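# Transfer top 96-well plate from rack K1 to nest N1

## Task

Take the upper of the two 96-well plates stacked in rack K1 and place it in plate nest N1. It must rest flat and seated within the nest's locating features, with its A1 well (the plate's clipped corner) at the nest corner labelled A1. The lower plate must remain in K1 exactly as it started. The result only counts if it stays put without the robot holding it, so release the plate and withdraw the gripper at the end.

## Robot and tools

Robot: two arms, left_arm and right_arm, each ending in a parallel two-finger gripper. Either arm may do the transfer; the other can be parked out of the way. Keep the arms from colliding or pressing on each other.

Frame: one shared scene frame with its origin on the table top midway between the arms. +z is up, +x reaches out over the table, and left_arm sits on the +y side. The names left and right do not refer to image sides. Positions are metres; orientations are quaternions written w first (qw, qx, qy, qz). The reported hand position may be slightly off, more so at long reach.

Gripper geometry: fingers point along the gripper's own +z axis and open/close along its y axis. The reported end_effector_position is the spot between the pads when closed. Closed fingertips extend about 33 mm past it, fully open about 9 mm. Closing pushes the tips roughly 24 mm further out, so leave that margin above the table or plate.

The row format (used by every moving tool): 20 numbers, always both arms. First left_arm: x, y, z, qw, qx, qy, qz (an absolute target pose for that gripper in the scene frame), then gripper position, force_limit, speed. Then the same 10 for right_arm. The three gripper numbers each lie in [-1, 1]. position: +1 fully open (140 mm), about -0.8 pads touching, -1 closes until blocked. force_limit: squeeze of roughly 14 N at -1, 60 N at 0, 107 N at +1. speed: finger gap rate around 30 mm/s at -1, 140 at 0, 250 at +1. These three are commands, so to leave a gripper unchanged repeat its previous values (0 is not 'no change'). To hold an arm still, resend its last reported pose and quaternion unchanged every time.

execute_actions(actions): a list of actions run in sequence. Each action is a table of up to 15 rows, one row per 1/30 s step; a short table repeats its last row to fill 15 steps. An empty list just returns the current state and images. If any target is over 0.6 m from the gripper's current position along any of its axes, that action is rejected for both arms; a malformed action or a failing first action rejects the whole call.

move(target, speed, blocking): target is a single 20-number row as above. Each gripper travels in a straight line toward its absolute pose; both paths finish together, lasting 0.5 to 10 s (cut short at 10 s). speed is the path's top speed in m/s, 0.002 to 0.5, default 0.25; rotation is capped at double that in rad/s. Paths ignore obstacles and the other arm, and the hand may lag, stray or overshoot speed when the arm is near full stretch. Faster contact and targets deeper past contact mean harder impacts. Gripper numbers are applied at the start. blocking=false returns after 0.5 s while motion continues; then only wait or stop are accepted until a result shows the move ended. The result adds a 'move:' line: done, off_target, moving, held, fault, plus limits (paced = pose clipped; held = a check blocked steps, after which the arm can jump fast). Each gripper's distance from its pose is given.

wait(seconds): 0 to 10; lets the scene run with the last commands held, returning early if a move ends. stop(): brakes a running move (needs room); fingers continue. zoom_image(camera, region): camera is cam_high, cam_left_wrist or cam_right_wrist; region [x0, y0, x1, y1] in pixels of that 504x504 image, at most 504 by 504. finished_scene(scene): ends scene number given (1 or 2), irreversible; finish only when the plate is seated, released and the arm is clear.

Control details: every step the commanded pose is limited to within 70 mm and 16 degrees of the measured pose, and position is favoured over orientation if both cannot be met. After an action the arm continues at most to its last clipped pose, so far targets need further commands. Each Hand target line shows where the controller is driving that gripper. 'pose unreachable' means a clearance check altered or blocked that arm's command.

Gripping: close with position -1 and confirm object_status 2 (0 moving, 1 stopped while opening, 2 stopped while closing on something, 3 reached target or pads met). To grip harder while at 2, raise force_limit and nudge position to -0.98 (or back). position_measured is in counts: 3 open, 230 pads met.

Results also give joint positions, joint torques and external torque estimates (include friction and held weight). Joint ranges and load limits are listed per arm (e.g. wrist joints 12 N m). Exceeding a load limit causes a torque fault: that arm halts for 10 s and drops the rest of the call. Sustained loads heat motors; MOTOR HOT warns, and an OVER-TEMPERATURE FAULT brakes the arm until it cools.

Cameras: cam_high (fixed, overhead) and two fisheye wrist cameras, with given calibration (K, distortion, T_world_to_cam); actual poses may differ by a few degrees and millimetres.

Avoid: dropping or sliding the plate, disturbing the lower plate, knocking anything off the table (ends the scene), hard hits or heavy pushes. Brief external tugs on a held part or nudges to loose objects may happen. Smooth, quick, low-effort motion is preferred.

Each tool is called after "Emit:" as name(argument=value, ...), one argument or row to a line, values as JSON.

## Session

Emit:
execute_actions(
  actions=[],
)

Scene clock: 0.00 s.
left_arm: end_effector_position=(+0.4912, +0.3129, +0.4140) position_measured=3 object_status=3 end_effector_quat_wxyz=(+0.008, +0.883, -0.469, -0.004) | right_arm: end_effector_position=(+0.3146, -0.7896, +0.1537) position_measured=3 object_status=3 end_effector_quat_wxyz=(+0.163, +0.404, +0.619, +0.654)
Joint positions: left_arm=[ 0.016 -0.002 -0.005 -1.568 -0.013  1.555 -0.789] | right_arm=[-1.226  0.856 -0.122 -1.536  1.088  1.182  0.933]
Joint velocities: left_arm=[ 0.001 -0.     0.     0.     0.     0.001  0.001] | right_arm=[ 0.     0.001 -0.001  0.    -0.001  0.001  0.   ]
Joint torques (N m, as the joint torque sensors report them, + toward a larger angle): no reading
External joint torques (N m, as the arm's controller estimates them; a push from outside toward a larger angle lowers the number): no reading
Hand target (left_arm): +0.491, +0.313, +0.414; +0.008, +0.883, -0.469, -0.004
Hand target (right_arm): +0.315, -0.790, +0.154; +0.163, +0.404, +0.619, +0.654
camera_calibration (this result's frames):
cam_right_wrist: T_world_to_cam=[[0.210114, -0.0874402, 0.973759, -0.28032], [0.410653, -0.895981, -0.169065, -0.801906], [0.887252, 0.4354, -0.15235, 0.277396], [0, 0, 0, 1]] pos_world=[0.142085, -0.863782, 0.179651]

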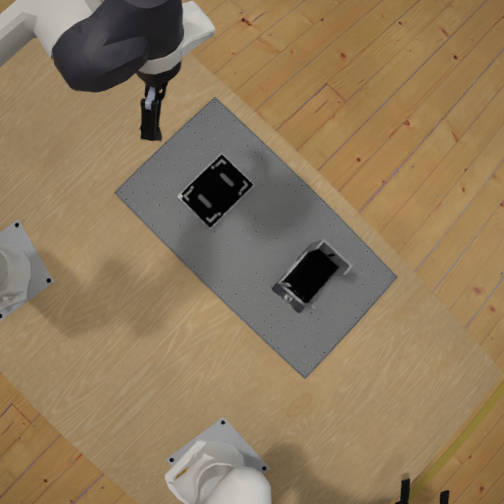

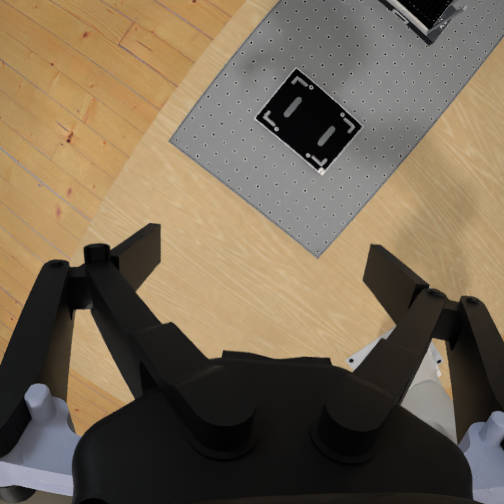

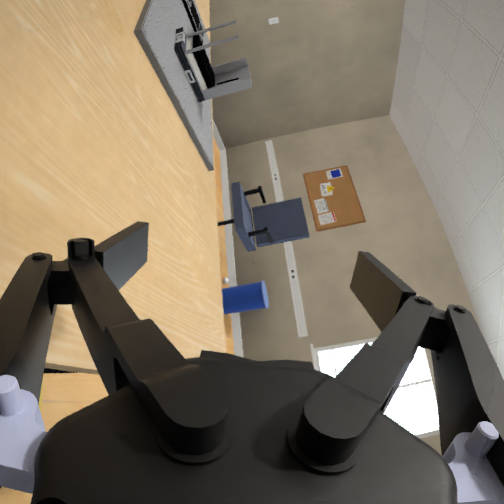

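Emit:
zoom_image(
  camera="cam_high",
  region=[260, 225, 360, 325],
)

Emit:
zoom_image(
  camera="cam_high",
  region=[165, 140, 265, 240],
)

Emit:
zoom_image(
  camera="cam_right_wrist",
  region=[130, 0, 270, 140],
)

Region (260, 225, 360, 325) of cam_high's 504x504 image, scaled by 5.040, with more detail than that image has.

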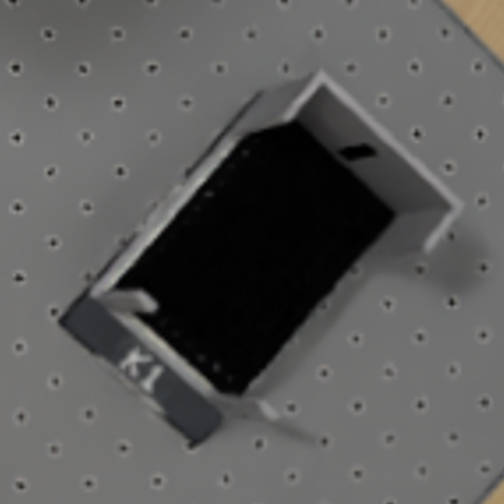

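Region (165, 140, 265, 240) of cam_high's 504x504 image, scaled by 5.040, with more detail than that image has.

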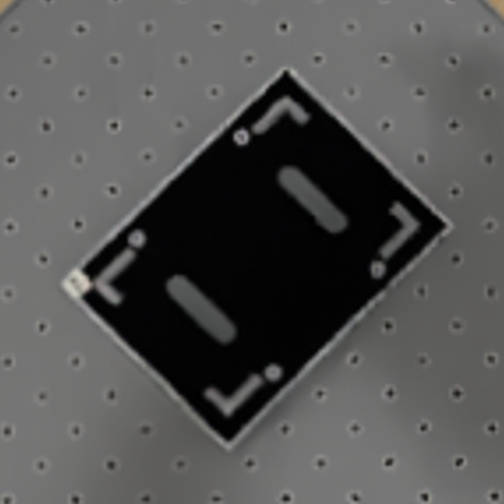

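Region (130, 0, 270, 140) of cam_right_wrist's 504x504 image, scaled by 3.600, with more detail than that image has.

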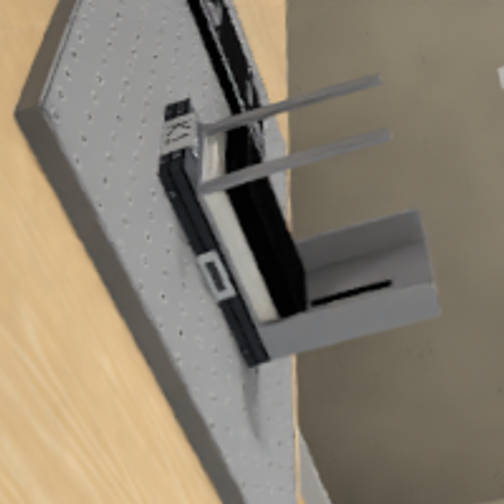

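Emit:
move(
  target=[0.5,-0.12,0.2,0,0.035,-0.999,0,0.6,0,0,0.3146,-0.7896,0.1537,0.163,0.404,0.619,0.654,1,0,0],
  speed=0.4,
)

Emit:
move(
  target=[0.504,-0.152,0.18,0,0.035,-0.999,0,0.6,0,0,0.3146,-0.7896,0.1537,0.163,0.404,0.619,0.654,1,0,0],
  speed=0.1,
)

Emit:
zoom_image(
  camera="cam_left_wrist",
  region=[140, 100, 390, 350],
)

Scene clock: 15.10 s.
left_arm: end_effector_position=(+0.5067, -0.1157, +0.2018) position_measured=53 object_status=3 end_effector_quat_wxyz=(-0.001, -0.045, +0.999, +0.001) | right_arm: end_effector_position=(+0.3146, -0.7896, +0.1537) position_measured=3 object_status=3 end_effector_quat_wxyz=(+0.163, +0.404, +0.619, +0.654)
Joint positions: left_arm=[-0.355  0.931 -0.488 -0.753  0.385  1.617  0.592] | right_arm=[-1.226  0.856 -0.122 -1.536  1.088  1.182  0.933]
Joint velocities: left_arm=[-0.007  0.013 -0.     0.026  0.003 -0.029  0.031] | right_arm=[ 0.     0.    -0.001  0.001  0.     0.     0.   ]
Joint torques (N m, as the joint torque sensors report them, + toward a larger angle): left_arm=[ -1.54 -57.72  -7.23  21.6    1.34   2.17   0.35] | right_arm=[  0.29 -49.52   0.1   19.6    1.98  -1.85   0.06]
External joint torques (N m, as the arm's controller estimates them; a push from outside toward a larger angle lowers the number): left_arm=[-1.58 -2.4  -0.57 -0.48  0.55 -0.27  0.35] | right_arm=[ 0.26  0.76  0.44  0.56 -0.07 -0.11  0.  ]
Hand target (left_arm): +0.506, -0.115, +0.201; -0.002, -0.037, +0.999, +0.004
Hand target (right_arm): +0.315, -0.790, +0.154; +0.163, +0.404, +0.619, +0.654
Off the commanded pose (left_arm): 0.008 m, 1 deg.
Off the commanded pose (right_arm): 0.000 m, 0 deg.
move: off_target (left_arm)
camera_calibration (this result's frames):
cam_left_wrist: T_world_to_cam=[[-0.162964, 0.986613, 0.00610744, 0.200847], [0.941619, 0.153678, 0.299561, -0.514355], [0.294612, 0.0545685, -0.954058, 0.239844], [0, 0, 0, 1]] pos_world=[0.446397, -0.132201, 0.381679]
cam_right_wrist: T_world_to_cam=[[0.210114, -0.08744, 0.973759, -0.28032], [0.410653, -0.895981, -0.169065, -0.801907], [0.887252, 0.4354, -0.15235, 0.277396], [0, 0, 0, 1]] pos_world=[0.142085, -0.863782, 0.179651]

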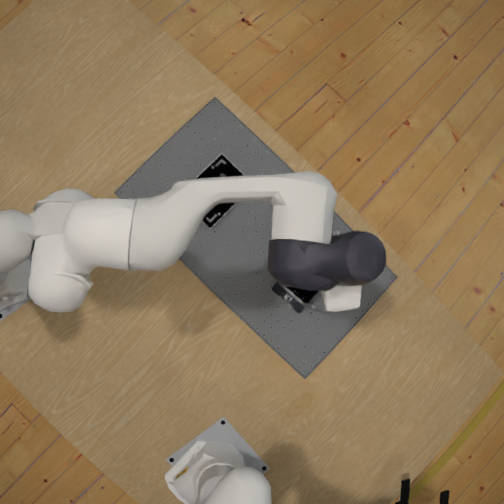

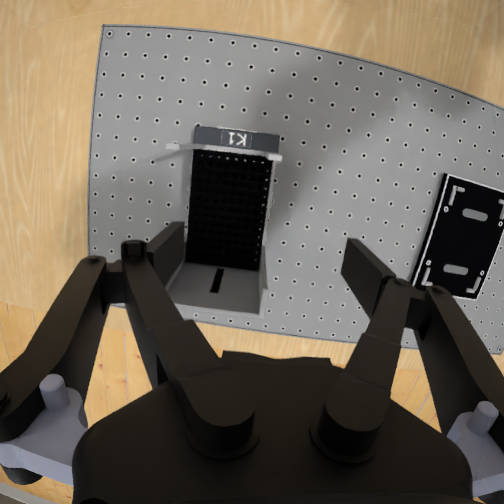

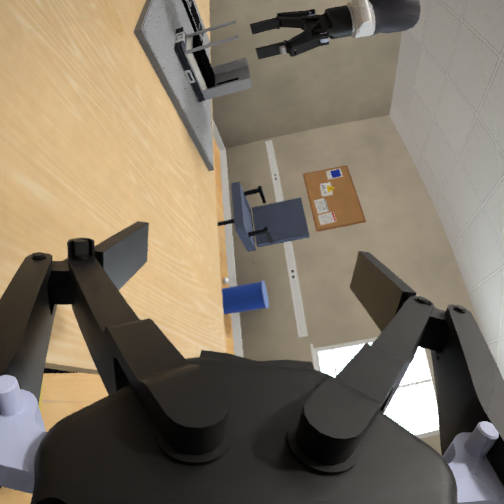

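Scene clock: 16.10 s.
left_arm: end_effector_position=(+0.5049, -0.1512, +0.1791) position_measured=53 object_status=3 end_effector_quat_wxyz=(+0.009, -0.039, +0.999, -0.010) | right_arm: end_effector_position=(+0.3146, -0.7896, +0.1537) position_measured=3 object_status=3 end_effector_quat_wxyz=(+0.163, +0.404, +0.619, +0.654)
Joint positions: left_arm=[-0.468  1.094 -0.453 -0.501  0.401  1.579  0.607] | right_arm=[-1.226  0.856 -0.122 -1.536  1.088  1.182  0.933]
Joint velocities: left_arm=[-0.002  0.001  0.011  0.    -0.006 -0.001  0.007] | right_arm=[-0.001 -0.001  0.001  0.    -0.001 -0.     0.   ]
Joint torques (N m, as the joint torque sensors report them, + toward a larger angle): left_arm=[ -1.34 -60.88  -3.06  22.29   0.15   2.13   0.39] | right_arm=[ -0.18 -49.8    0.54  19.84   1.98  -1.75   0.07]
External joint torques (N m, as the arm's controller estimates them; a push from outside toward a larger angle lowers the number): left_arm=[-1.1  -3.34  1.66  0.64 -0.62 -0.4   0.4 ] | right_arm=[-0.33  0.6   0.78  0.76 -0.07 -0.01  0.01]
Hand target (left_arm): +0.504, -0.151, +0.180; +0.008, -0.035, +0.999, -0.010
Hand target (right_arm): +0.315, -0.790, +0.154; +0.163, +0.404, +0.619, +0.654
Off the commanded pose (left_arm): 0.002 m, 2 deg.
Off the commanded pose (right_arm): 0.000 m, 0 deg.
elbow stopped short (left arm): the move would have taken joint 4 (elbow) straighter than the controller allows; a more bent joint 4 avoids this.
move: done
camera_calibration (this result's frames):
cam_left_wrist: T_world_to_cam=[[-0.150884, 0.988371, -0.0188663, 0.234324], [0.936959, 0.149069, 0.316048, -0.501674], [0.315185, 0.0300098, -0.948556, 0.205585], [0, 0, 0, 1]] pos_world=[0.440607, -0.162985, 0.357983]
cam_right_wrist: T_world_to_cam=[[0.210114, -0.08744, 0.973759, -0.28032], [0.410653, -0.895981, -0.169065, -0.801907], [0.887252, 0.4354, -0.15235, 0.277396], [0, 0, 0, 1]] pos_world=[0.142085, -0.863782, 0.179651]

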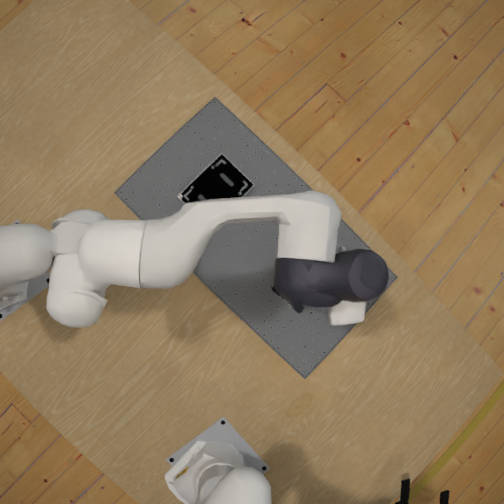

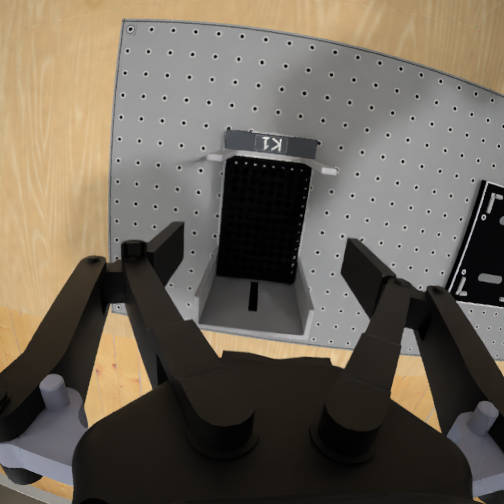

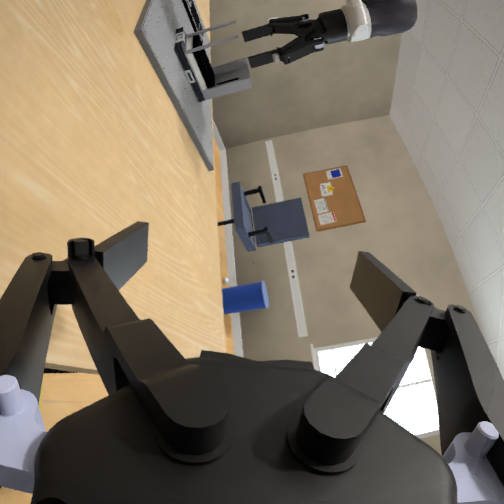

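Region (140, 100, 390, 350) of cam_left_wrist's 504x504 image, scaled by 2.016, with more detail than that image has.

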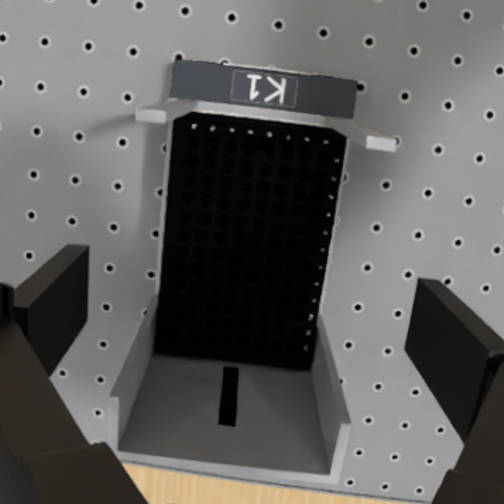

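Emit:
move(
  target=[0.505,-0.151,0.085,0,0.024,-0.9997,0,0.5,0,0,0.3146,-0.7896,0.1537,0.163,0.404,0.619,0.654,1,0,0],
  speed=0.08,
)

Emit:
zoom_image(
  camera="cam_left_wrist",
  region=[140, 130, 380, 370],
)

Emit:
zoom_image(
  camera="cam_right_wrist",
  region=[160, 0, 270, 110],
)

Scene clock: 24.00 s.
left_arm: end_effector_position=(+0.5026, -0.1518, +0.0849) position_measured=66 object_status=3 end_effector_quat_wxyz=(-0.003, -0.022, +1.000, +0.001) | right_arm: end_effector_position=(+0.3146, -0.7896, +0.1537) position_measured=3 object_status=3 end_effector_quat_wxyz=(+0.163, +0.404, +0.619, +0.654)
Joint positions: left_arm=[-0.419  1.111 -0.449 -0.722  0.405  1.768  0.606] | right_arm=[-1.226  0.856 -0.122 -1.536  1.088  1.182  0.933]
Joint velocities: left_arm=[-0.     0.002  0.002 -0.001  0.     0.012 -0.001] | right_arm=[ 0.001  0.    -0.     0.    -0.    -0.    -0.   ]
Joint torques (N m, as the joint torque sensors report them, + toward a larger angle): left_arm=[  0.27 -61.82  -6.08  21.7    1.22   2.73  -0.23] | right_arm=[  0.03 -49.54   0.32  19.66   1.95  -1.8    0.1 ]
External joint torques (N m, as the arm's controller estimates them; a push from outside toward a larger angle lowers the number): left_arm=[ 0.51 -3.76  0.61 -0.71  0.46  0.29 -0.23] | right_arm=[-0.08  0.66  0.6   0.66 -0.09 -0.06  0.04]
Hand target (left_arm): +0.505, -0.151, +0.085; +0.000, -0.025, +1.000, +0.001
Hand target (right_arm): +0.315, -0.790, +0.154; +0.163, +0.404, +0.619, +0.654
Off the commanded pose (left_arm): 0.002 m, 0 deg.
Off the commanded pose (right_arm): 0.000 m, 0 deg.
move: done
camera_calibration (this result's frames):
cam_left_wrist: T_world_to_cam=[[-0.11744, 0.993061, 0.00607388, 0.214544], [0.94845, 0.110347, 0.297096, -0.479741], [0.294364, 0.0406518, -0.954828, 0.129562], [0, 0, 0, 1]] pos_world=[0.442068, -0.165384, 0.264936]
cam_right_wrist: T_world_to_cam=[[0.210114, -0.0874399, 0.973759, -0.28032], [0.410653, -0.89598, -0.169065, -0.801907], [0.887252, 0.4354, -0.15235, 0.277396], [0, 0, 0, 1]] pos_world=[0.142085, -0.863782, 0.179651]

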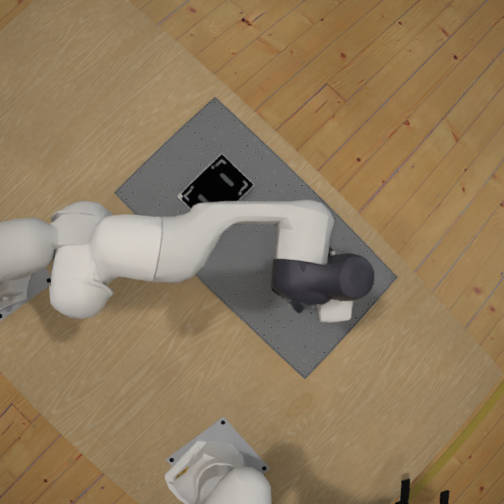

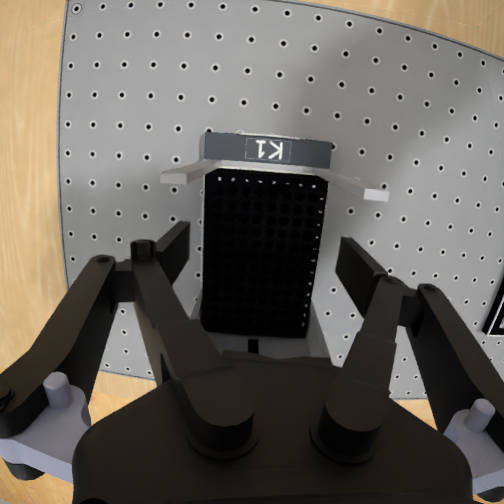

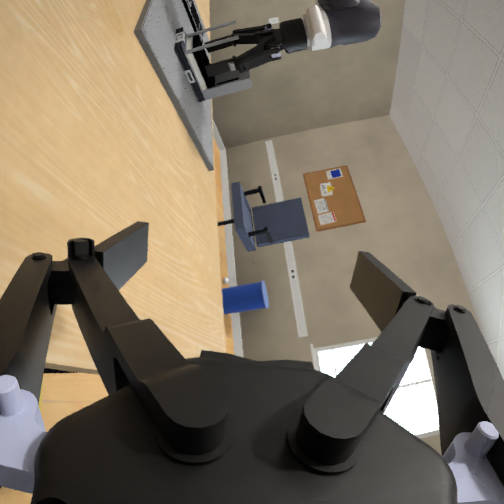

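Region (140, 130, 380, 370) of cam_left_wrist's 504x504 image, scaled by 2.100, with more detail than that image has.

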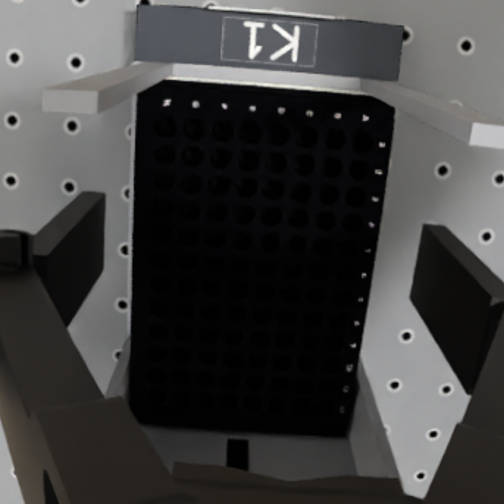

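Region (160, 0, 270, 110) of cam_right_wrist's 504x504 image, scaled by 4.582, with more detail than that image has.

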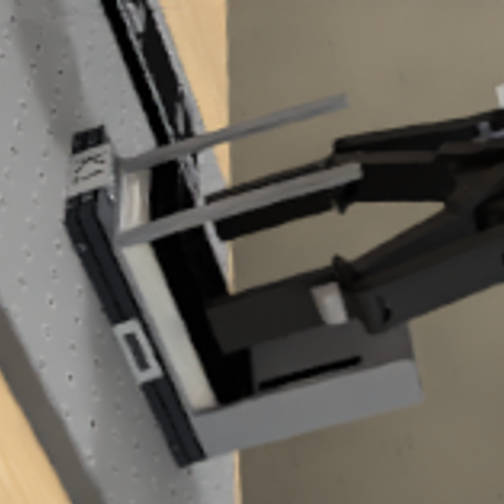

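Emit:
move(
  target=[0.507,-0.1535,0.075,0,0.035,-0.9994,0,0.5,0,0,0.3146,-0.7896,0.1537,0.163,0.404,0.619,0.654,1,0,0],
  speed=0.02,
)

Emit:
move(
  target=[0.507,-0.1535,0.075,0,0.035,-0.9994,0,-1,-0.3,-1,0.3146,-0.7896,0.1537,0.163,0.404,0.619,0.654,1,0,0],
)

Emit:
zoom_image(
  camera="cam_left_wrist",
  region=[140, 130, 380, 370],
)

Emit:
zoom_image(
  camera="cam_right_wrist",
  region=[170, 30, 240, 100],
)

Scene clock: 30.90 s.
left_arm: end_effector_position=(+0.5063, -0.1533, +0.0752) position_measured=66 object_status=3 end_effector_quat_wxyz=(-0.001, -0.031, +1.000, -0.000) | right_arm: end_effector_position=(+0.3146, -0.7896, +0.1537) position_measured=3 object_status=3 end_effector_quat_wxyz=(+0.163, +0.404, +0.619, +0.654)
Joint positions: left_arm=[-0.428  1.142 -0.441 -0.687  0.405  1.771  0.597] | right_arm=[-1.226  0.856 -0.122 -1.536  1.088  1.182  0.933]
Joint velocities: left_arm=[-0.003  0.004  0.001  0.014 -0.001 -0.    -0.007] | right_arm=[ 0.001  0.001 -0.    -0.001  0.001  0.001 -0.001]
Joint torques (N m, as the joint torque sensors report them, + toward a larger angle): left_arm=[ -1.88 -61.08  -5.54  23.68   0.88   2.45  -0.26] | right_arm=[ -0.23 -49.58   0.48  19.63   1.96  -1.82   0.05]
External joint torques (N m, as the arm's controller estimates them; a push from outside toward a larger angle lowers the number): left_arm=[-2.08 -2.42  0.69  1.07  0.11 -0.02 -0.26] | right_arm=[-0.32  0.76  0.77  0.59 -0.09 -0.08 -0.01]
Hand target (left_arm): +0.507, -0.153, +0.075; -0.000, -0.035, +0.999, -0.000
Hand target (right_arm): +0.315, -0.790, +0.154; +0.163, +0.404, +0.619, +0.654
Off the commanded pose (left_arm): 0.001 m, 1 deg.
Off the commanded pose (right_arm): 0.000 m, 0 deg.
move: done
camera_calibration (this result's frames):
cam_left_wrist: T_world_to_cam=[[-0.13382, 0.991001, 0.00307284, 0.224796], [0.945756, 0.126782, 0.299119, -0.476407], [0.296038, 0.0429342, -0.954211, 0.118739], [0, 0, 0, 1]] pos_world=[0.445496, -0.167471, 0.255114]
cam_right_wrist: T_world_to_cam=[[0.210114, -0.0874401, 0.973759, -0.28032], [0.410653, -0.89598, -0.169065, -0.801907], [0.887252, 0.4354, -0.15235, 0.277396], [0, 0, 0, 1]] pos_world=[0.142085, -0.863782, 0.179651]

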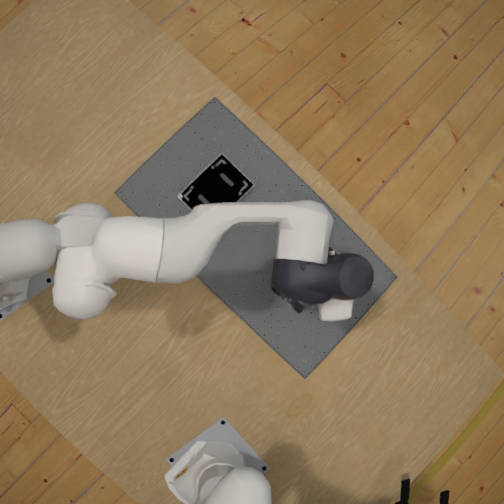

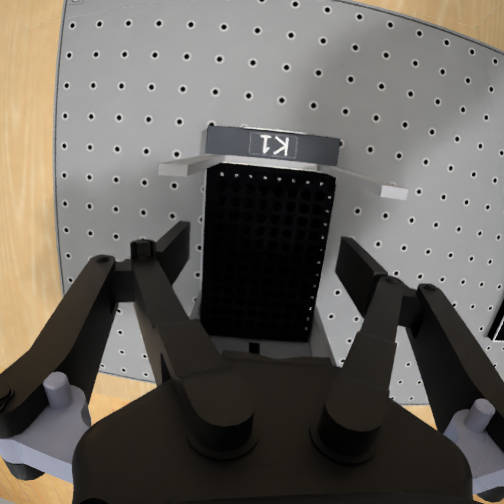

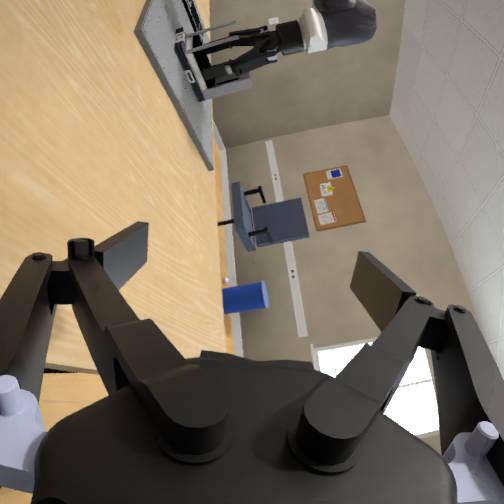

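Scene clock: 31.90 s.
left_arm: end_effector_position=(+0.5069, -0.1540, +0.0764) position_measured=104 object_status=2 end_effector_quat_wxyz=(-0.000, -0.032, +0.999, -0.001) | right_arm: end_effector_position=(+0.3146, -0.7896, +0.1537) position_measured=3 object_status=3 end_effector_quat_wxyz=(+0.163, +0.404, +0.619, +0.654)
Joint positions: left_arm=[-0.429  1.142 -0.441 -0.684  0.405  1.771  0.595] | right_arm=[-1.226  0.856 -0.122 -1.536  1.088  1.182  0.933]
Joint velocities: left_arm=[ 0.     0.     0.     0.    -0.002  0.001 -0.003] | right_arm=[ 0.    -0.002  0.    -0.    -0.001 -0.     0.   ]
Joint torques (N m, as the joint torque sensors report them, + toward a larger angle): left_arm=[ -1.25 -60.46  -5.39  22.71   0.93   2.42  -0.25] | right_arm=[ -0.1  -49.77   0.83  19.86   1.98  -1.78   0.07]
External joint torques (N m, as the arm's controller estimates them; a push from outside toward a larger angle lowers the number): left_arm=[-1.49 -1.94  0.78  0.13  0.15 -0.05 -0.25] | right_arm=[-0.18  0.71  1.12  0.74 -0.08 -0.04  0.01]
Hand target (left_arm): +0.507, -0.153, +0.075; +0.000, -0.035, +0.999, -0.000
Hand target (right_arm): +0.315, -0.790, +0.154; +0.163, +0.404, +0.619, +0.654
Off the commanded pose (left_arm): 0.002 m, 0 deg.
Off the commanded pose (right_arm): 0.000 m, 0 deg.
move: done
camera_calibration (this result's frames):
cam_left_wrist: T_world_to_cam=[[-0.136116, 0.990692, 0.000976318, 0.22681], [0.944883, 0.129525, 0.300698, -0.476506], [0.297773, 0.0418522, -0.953719, 0.118684], [0, 0, 0, 1]] pos_world=[0.445774, -0.167947, 0.256254]
cam_right_wrist: T_world_to_cam=[[0.210114, -0.0874399, 0.973759, -0.28032], [0.410653, -0.895981, -0.169065, -0.801907], [0.887252, 0.4354, -0.15235, 0.277396], [0, 0, 0, 1]] pos_world=[0.142085, -0.863782, 0.179651]

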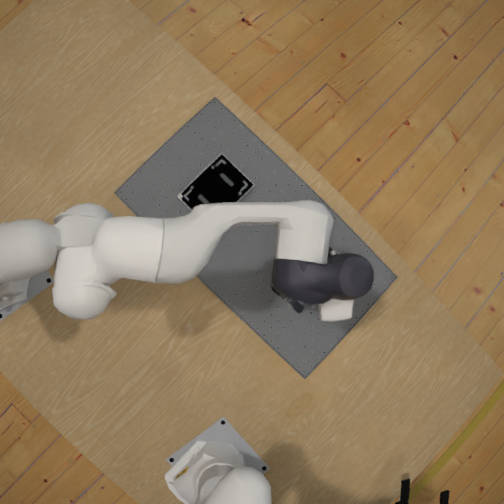

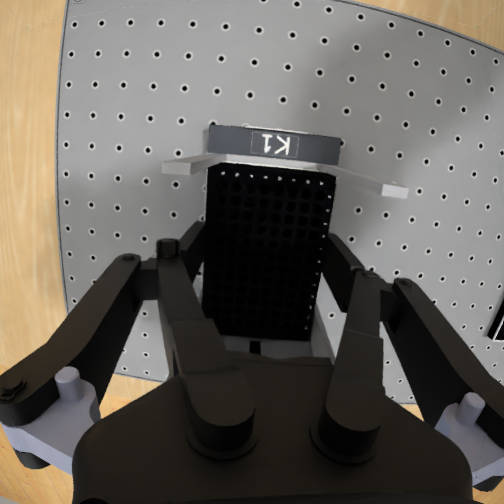

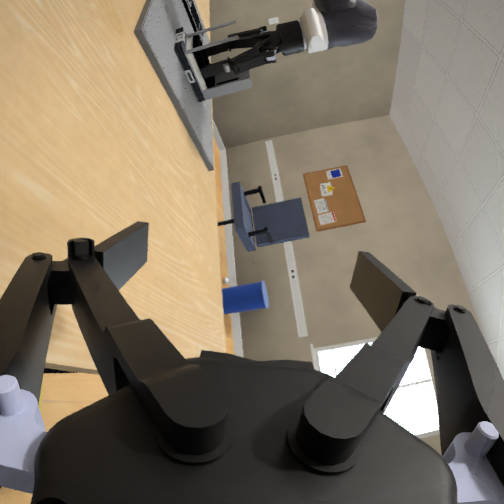

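Region (140, 130, 380, 370) of cam_left_wrist's 504x504 image, scaled by 2.100, with more detail than that image has.

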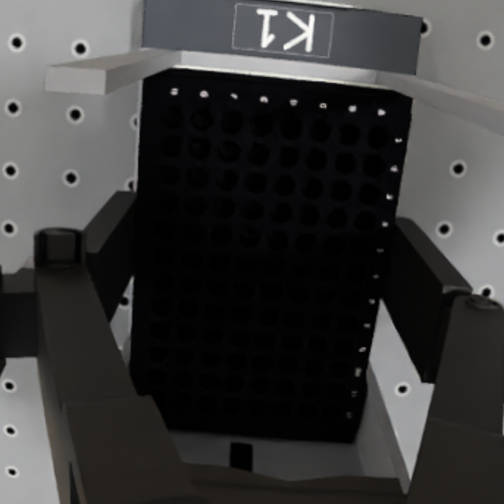

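Region (170, 30, 240, 100) of cam_right_wrist's 504x504 image, scaled by 7.200, with more detail than that image has.

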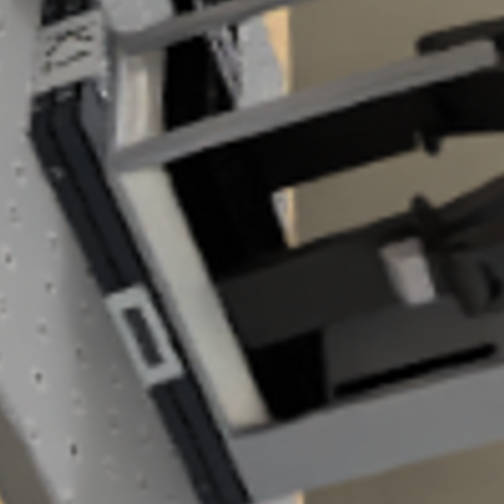

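Emit:
move(
  target=[0.506,-0.1535,0.13,0,0.032,-0.9995,0,-1,-0.3,-1,0.3146,-0.7896,0.1537,0.163,0.404,0.619,0.654,1,0,0],
  speed=0.03,
)

Emit:
move(
  target=[0.505,-0.153,0.2,0,0.032,-0.9995,0,-1,-0.3,-1,0.3146,-0.7896,0.1537,0.163,0.404,0.619,0.654,1,0,0],
  speed=0.04,
)

Emit:
zoom_image(
  camera="cam_right_wrist",
  region=[160, 0, 300, 110],
)

Scene clock: 40.13 s.
left_arm: end_effector_position=(+0.5063, -0.1543, +0.1304) position_measured=104 object_status=2 end_effector_quat_wxyz=(+0.002, -0.036, +0.999, -0.004) | right_arm: end_effector_position=(+0.3146, -0.7896, +0.1537) position_measured=3 object_status=3 end_effector_quat_wxyz=(+0.163, +0.404, +0.619, +0.654)
Joint positions: left_arm=[-0.471  1.157 -0.441 -0.507  0.401  1.63   0.614] | right_arm=[-1.226  0.856 -0.122 -1.536  1.088  1.182  0.933]
Joint velocities: left_arm=[-0.011  0.028 -0.     0.056 -0.    -0.029  0.012] | right_arm=[-0.001 -0.001  0.    -0.001  0.001 -0.001  0.001]
Joint torques (N m, as the joint torque sensors report them, + toward a larger angle): left_arm=[ -0.83 -60.26  -4.14  22.52   0.78   2.21   0.5 ] | right_arm=[  0.2  -49.77   0.62  19.51   1.99  -1.81   0.04]
External joint torques (N m, as the arm's controller estimates them; a push from outside toward a larger angle lowers the number): left_arm=[-0.72 -1.89  0.59  0.64  0.   -0.25  0.5 ] | right_arm=[ 0.43  0.72  1.14  0.4  -0.06 -0.08 -0.02]
Hand target (left_arm): +0.506, -0.153, +0.130; +0.001, -0.031, +1.000, -0.002
Hand target (right_arm): +0.315, -0.790, +0.154; +0.163, +0.404, +0.619, +0.654
Off the commanded pose (left_arm): 0.001 m, 1 deg.
Off the commanded pose (right_arm): 0.000 m, 0 deg.
move: done
camera_calibration (this result's frames):
cam_left_wrist: T_world_to_cam=[[-0.14363, 0.989621, -0.00453524, 0.231372], [0.942415, 0.138175, 0.304567, -0.490107], [0.302033, 0.039471, -0.95248, 0.167646], [0, 0, 0, 1]] pos_world=[0.444482, -0.167867, 0.309999]
cam_right_wrist: T_world_to_cam=[[0.210114, -0.0874399, 0.973759, -0.28032], [0.410653, -0.89598, -0.169065, -0.801907], [0.887252, 0.4354, -0.15235, 0.277396], [0, 0, 0, 1]] pos_world=[0.142085, -0.863782, 0.179651]

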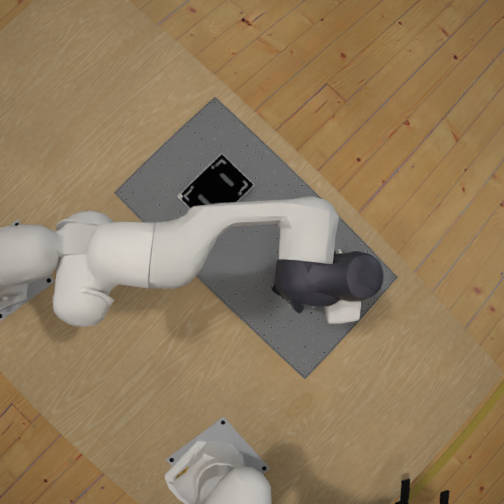

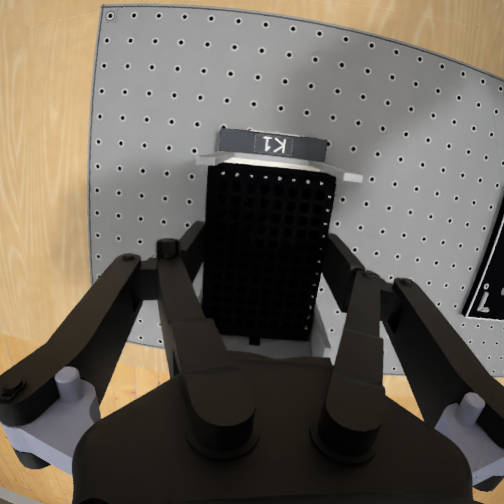

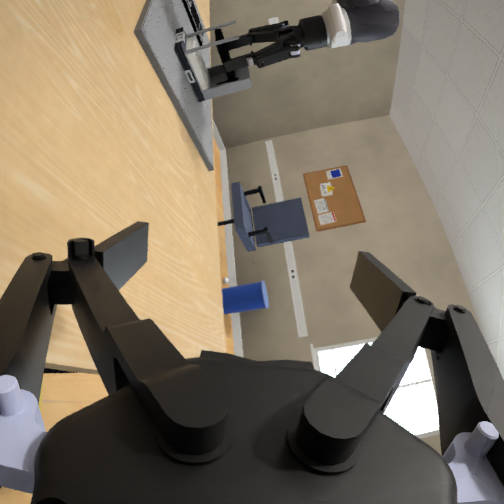

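Scene clock: 42.17 s.
left_arm: end_effector_position=(+0.5050, -0.1523, +0.1986) position_measured=104 object_status=2 end_effector_quat_wxyz=(+0.015, -0.035, +0.999, -0.016) | right_arm: end_effector_position=(+0.3146, -0.7896, +0.1537) position_measured=3 object_status=3 end_effector_quat_wxyz=(+0.163, +0.404, +0.619, +0.654)
Joint positions: left_arm=[-0.473  1.067 -0.434 -0.501  0.381  1.572  0.619] | right_arm=[-1.226  0.856 -0.122 -1.536  1.088  1.182  0.933]
Joint velocities: left_arm=[-0.002  0.001  0.012 -0.001 -0.011 -0.006  0.003] | right_arm=[-0.    -0.    -0.    -0.    -0.    -0.001  0.001]
Joint torques (N m, as the joint torque sensors report them, + toward a larger angle): left_arm=[ -1.27 -61.01  -3.83  22.12   0.03   2.28   0.44] | right_arm=[  0.01 -49.56   0.46  19.84   1.98  -1.82   0.05]
External joint torques (N m, as the arm's controller estimates them; a push from outside toward a larger angle lowers the number): left_arm=[-1.44 -4.04  0.47  0.43 -0.78 -0.27  0.44] | right_arm=[ 0.04  0.87  0.83  0.74 -0.08 -0.08 -0.01]
Hand target (left_arm): +0.504, -0.152, +0.200; +0.014, -0.031, +0.999, -0.016
Hand target (right_arm): +0.315, -0.790, +0.154; +0.163, +0.404, +0.619, +0.654
Off the commanded pose (left_arm): 0.002 m, 3 deg.
Off the commanded pose (right_arm): 0.000 m, 0 deg.
elbow stopped short (left arm): the move would have taken joint 4 (elbow) straighter than the controller allows; a more bent joint 4 avoids this.
move: off_target (left_arm)
camera_calibration (this result's frames):
cam_left_wrist: T_world_to_cam=[[-0.141819, 0.989395, -0.0313842, 0.233813], [0.934282, 0.144262, 0.326045, -0.509121], [0.327114, 0.0169177, -0.944833, 0.215281], [0, 0, 0, 1]] pos_world=[0.4384, -0.161529, 0.376739]
cam_right_wrist: T_world_to_cam=[[0.210114, -0.0874397, 0.973759, -0.28032], [0.410653, -0.895981, -0.169065, -0.801907], [0.887252, 0.4354, -0.15235, 0.277396], [0, 0, 0, 1]] pos_world=[0.142085, -0.863782, 0.179651]

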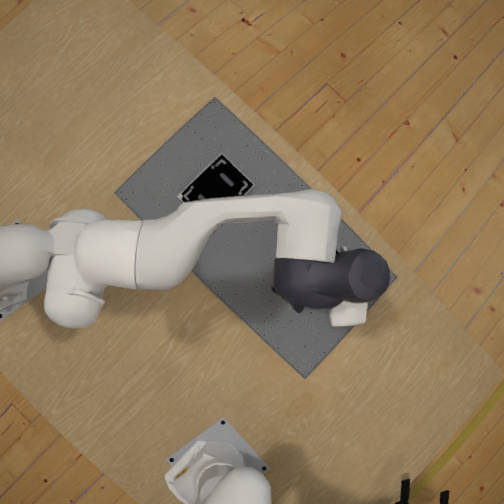

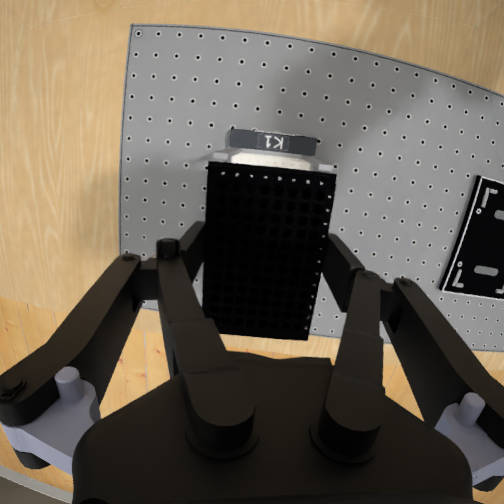

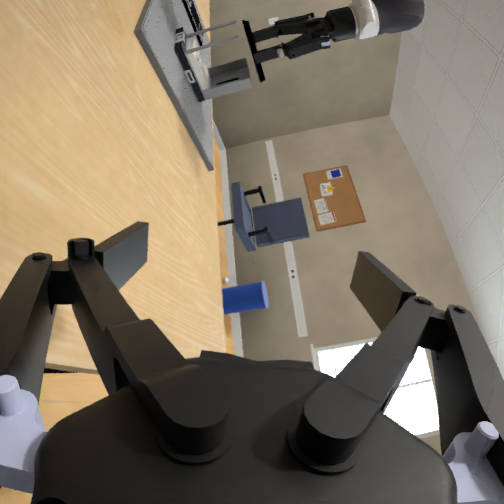

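Region (160, 0, 300, 110) of cam_right_wrist's 504x504 image, scaled by 3.600, with more detail than that image has; it fills the top 396 rows of this view, and the rest is white.

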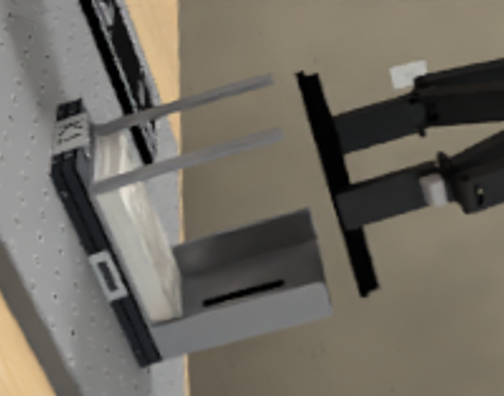

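Emit:
move(
  target=[0.5,0,0.2,0,0,-1,0,-1,-0.3,-1,0.3146,-0.7896,0.1537,0.163,0.404,0.619,0.654,1,0,0],
)

Emit:
move(
  target=[0.498,0.161,0.068,0,-0.012,-1,0,-1,-0.3,-1,0.3146,-0.7896,0.1537,0.163,0.404,0.619,0.654,1,0,0],
  speed=0.2,
)

Emit:
zoom_image(
  camera="cam_left_wrist",
  region=[170, 120, 370, 230],
)

Scene clock: 47.07 s.
left_arm: end_effector_position=(+0.4977, +0.0002, +0.1993) position_measured=104 object_status=2 end_effector_quat_wxyz=(+0.000, -0.007, +1.000, +0.003) | right_arm: end_effector_position=(+0.3146, -0.7896, +0.1537) position_measured=3 object_status=3 end_effector_quat_wxyz=(+0.163, +0.404, +0.619, +0.654)
Joint positions: left_arm=[-0.011  0.529 -0.574 -1.467  0.299  1.905  0.73 ] | right_arm=[-1.226  0.856 -0.122 -1.536  1.088  1.182  0.933]
Joint velocities: left_arm=[ 0.001  0.    -0.004 -0.001 -0.     0.011  0.011] | right_arm=[-0.    -0.     0.     0.    -0.    -0.    -0.001]
Joint torques (N m, as the joint torque sensors report them, + toward a larger angle): left_arm=[  1.28 -47.89  -9.34  22.86   0.69   2.81   0.47] | right_arm=[ -0.13 -49.57   0.21  19.77   1.94  -1.85   0.02]
External joint torques (N m, as the arm's controller estimates them; a push from outside toward a larger angle lowers the number): left_arm=[ 1.37 -3.53 -1.26 -0.53 -0.06  0.38  0.47] | right_arm=[-0.31  0.81  0.43  0.68 -0.12 -0.11 -0.04]
Hand target (left_arm): +0.498, -0.001, +0.200; +0.002, -0.001, +1.000, +0.001
Hand target (right_arm): +0.315, -0.790, +0.154; +0.163, +0.404, +0.619, +0.654
Off the commanded pose (left_arm): 0.002 m, 1 deg.
Off the commanded pose (right_arm): 0.000 m, 0 deg.
move: done
camera_calibration (this result's frames):
cam_left_wrist: T_world_to_cam=[[-0.085996, 0.996255, 0.00897334, 0.0461432], [0.949776, 0.0792572, 0.302727, -0.52759], [0.300882, 0.034556, -0.953035, 0.230467], [0, 0, 0, 1]] pos_world=[0.435717, -0.0121191, 0.378945]
cam_right_wrist: T_world_to_cam=[[0.210114, -0.0874399, 0.973759, -0.28032], [0.410653, -0.895981, -0.169065, -0.801907], [0.887252, 0.4354, -0.15235, 0.277396], [0, 0, 0, 1]] pos_world=[0.142085, -0.863782, 0.179651]

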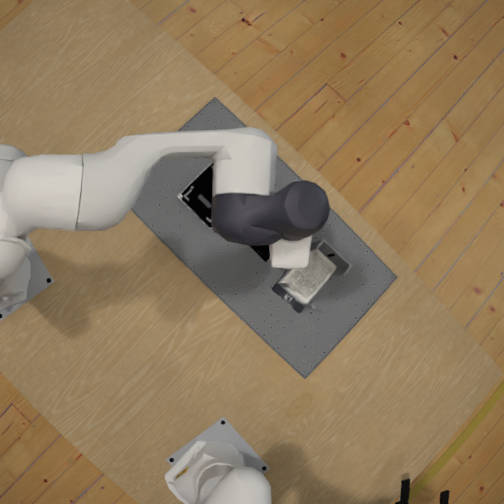

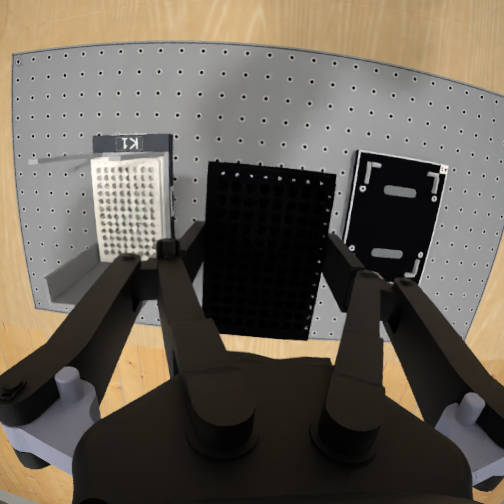

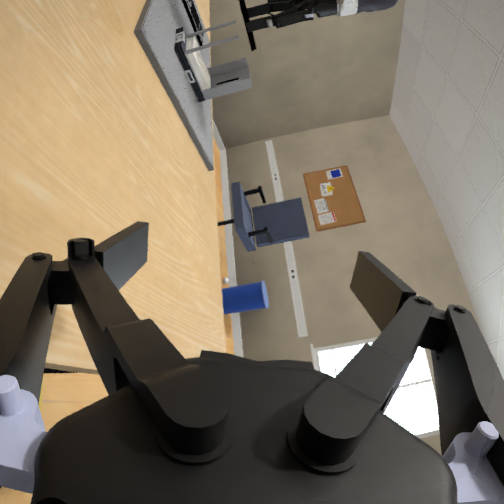

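Scene clock: 48.80 s.
left_arm: end_effector_position=(+0.4973, +0.1616, +0.0678) position_measured=104 object_status=2 end_effector_quat_wxyz=(+0.000, +0.002, +1.000, +0.001) | right_arm: end_effector_position=(+0.3146, -0.7896, +0.1537) position_measured=3 object_status=3 end_effector_quat_wxyz=(+0.163, +0.404, +0.619, +0.654)
Joint positions: left_arm=[ 0.314  0.424 -0.588 -1.994  0.322  2.325  0.913] | right_arm=[-1.226  0.856 -0.122 -1.536  1.088  1.182  0.933]
Joint velocities: left_arm=[ 0.006 -0.001 -0.001  0.001  0.002  0.012  0.017] | right_arm=[-0.     0.001 -0.001 -0.     0.001 -0.    -0.   ]
Joint torques (N m, as the joint torque sensors report them, + toward a larger angle): left_arm=[  1.61 -39.24  -9.22  19.49   1.03   2.83   0.44] | right_arm=[ -0.25 -49.9    0.2   19.84   1.94  -1.88   0.06]
External joint torques (N m, as the arm's controller estimates them; a push from outside toward a larger angle lowers the number): left_arm=[ 1.5  -1.54 -2.16 -1.77  0.45  0.37  0.44] | right_arm=[-0.13  0.28  0.64  0.86 -0.1  -0.16  0.  ]
Hand target (left_arm): +0.498, +0.161, +0.068; +0.001, +0.010, +1.000, +0.000
Hand target (right_arm): +0.315, -0.790, +0.154; +0.163, +0.404, +0.619, +0.654
Off the commanded pose (left_arm): 0.001 m, 1 deg.
Off the commanded pose (right_arm): 0.000 m, 0 deg.
move: done
camera_calibration (this result's frames):
cam_left_wrist: T_world_to_cam=[[-0.068131, 0.997658, 0.00613385, -0.122425], [0.951187, 0.0631001, 0.302096, -0.498204], [0.301002, 0.0264166, -0.953258, 0.100996], [0, 0, 0, 1]] pos_world=[0.435144, 0.150907, 0.247532]
cam_right_wrist: T_world_to_cam=[[0.210114, -0.08744, 0.973759, -0.28032], [0.410653, -0.89598, -0.169065, -0.801907], [0.887252, 0.4354, -0.15235, 0.277396], [0, 0, 0, 1]] pos_world=[0.142085, -0.863782, 0.179651]

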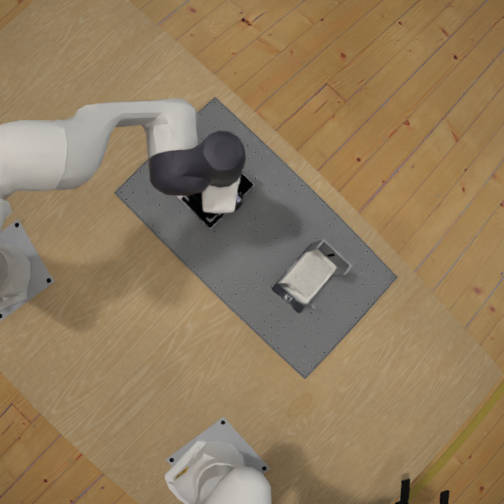

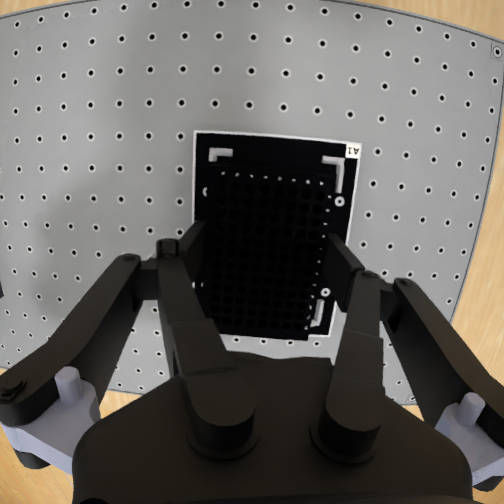

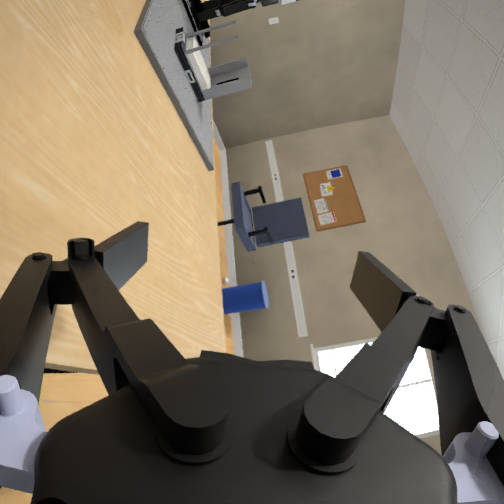

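Region (170, 120, 370, 230) of cam_left_wrist's 504x504 image, scaled by 2.520, with more detail than that image has; it fills the top 277 rows of this view, and the rest is white.

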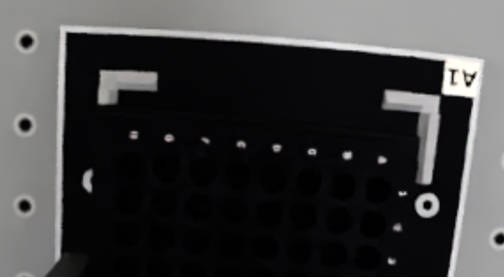

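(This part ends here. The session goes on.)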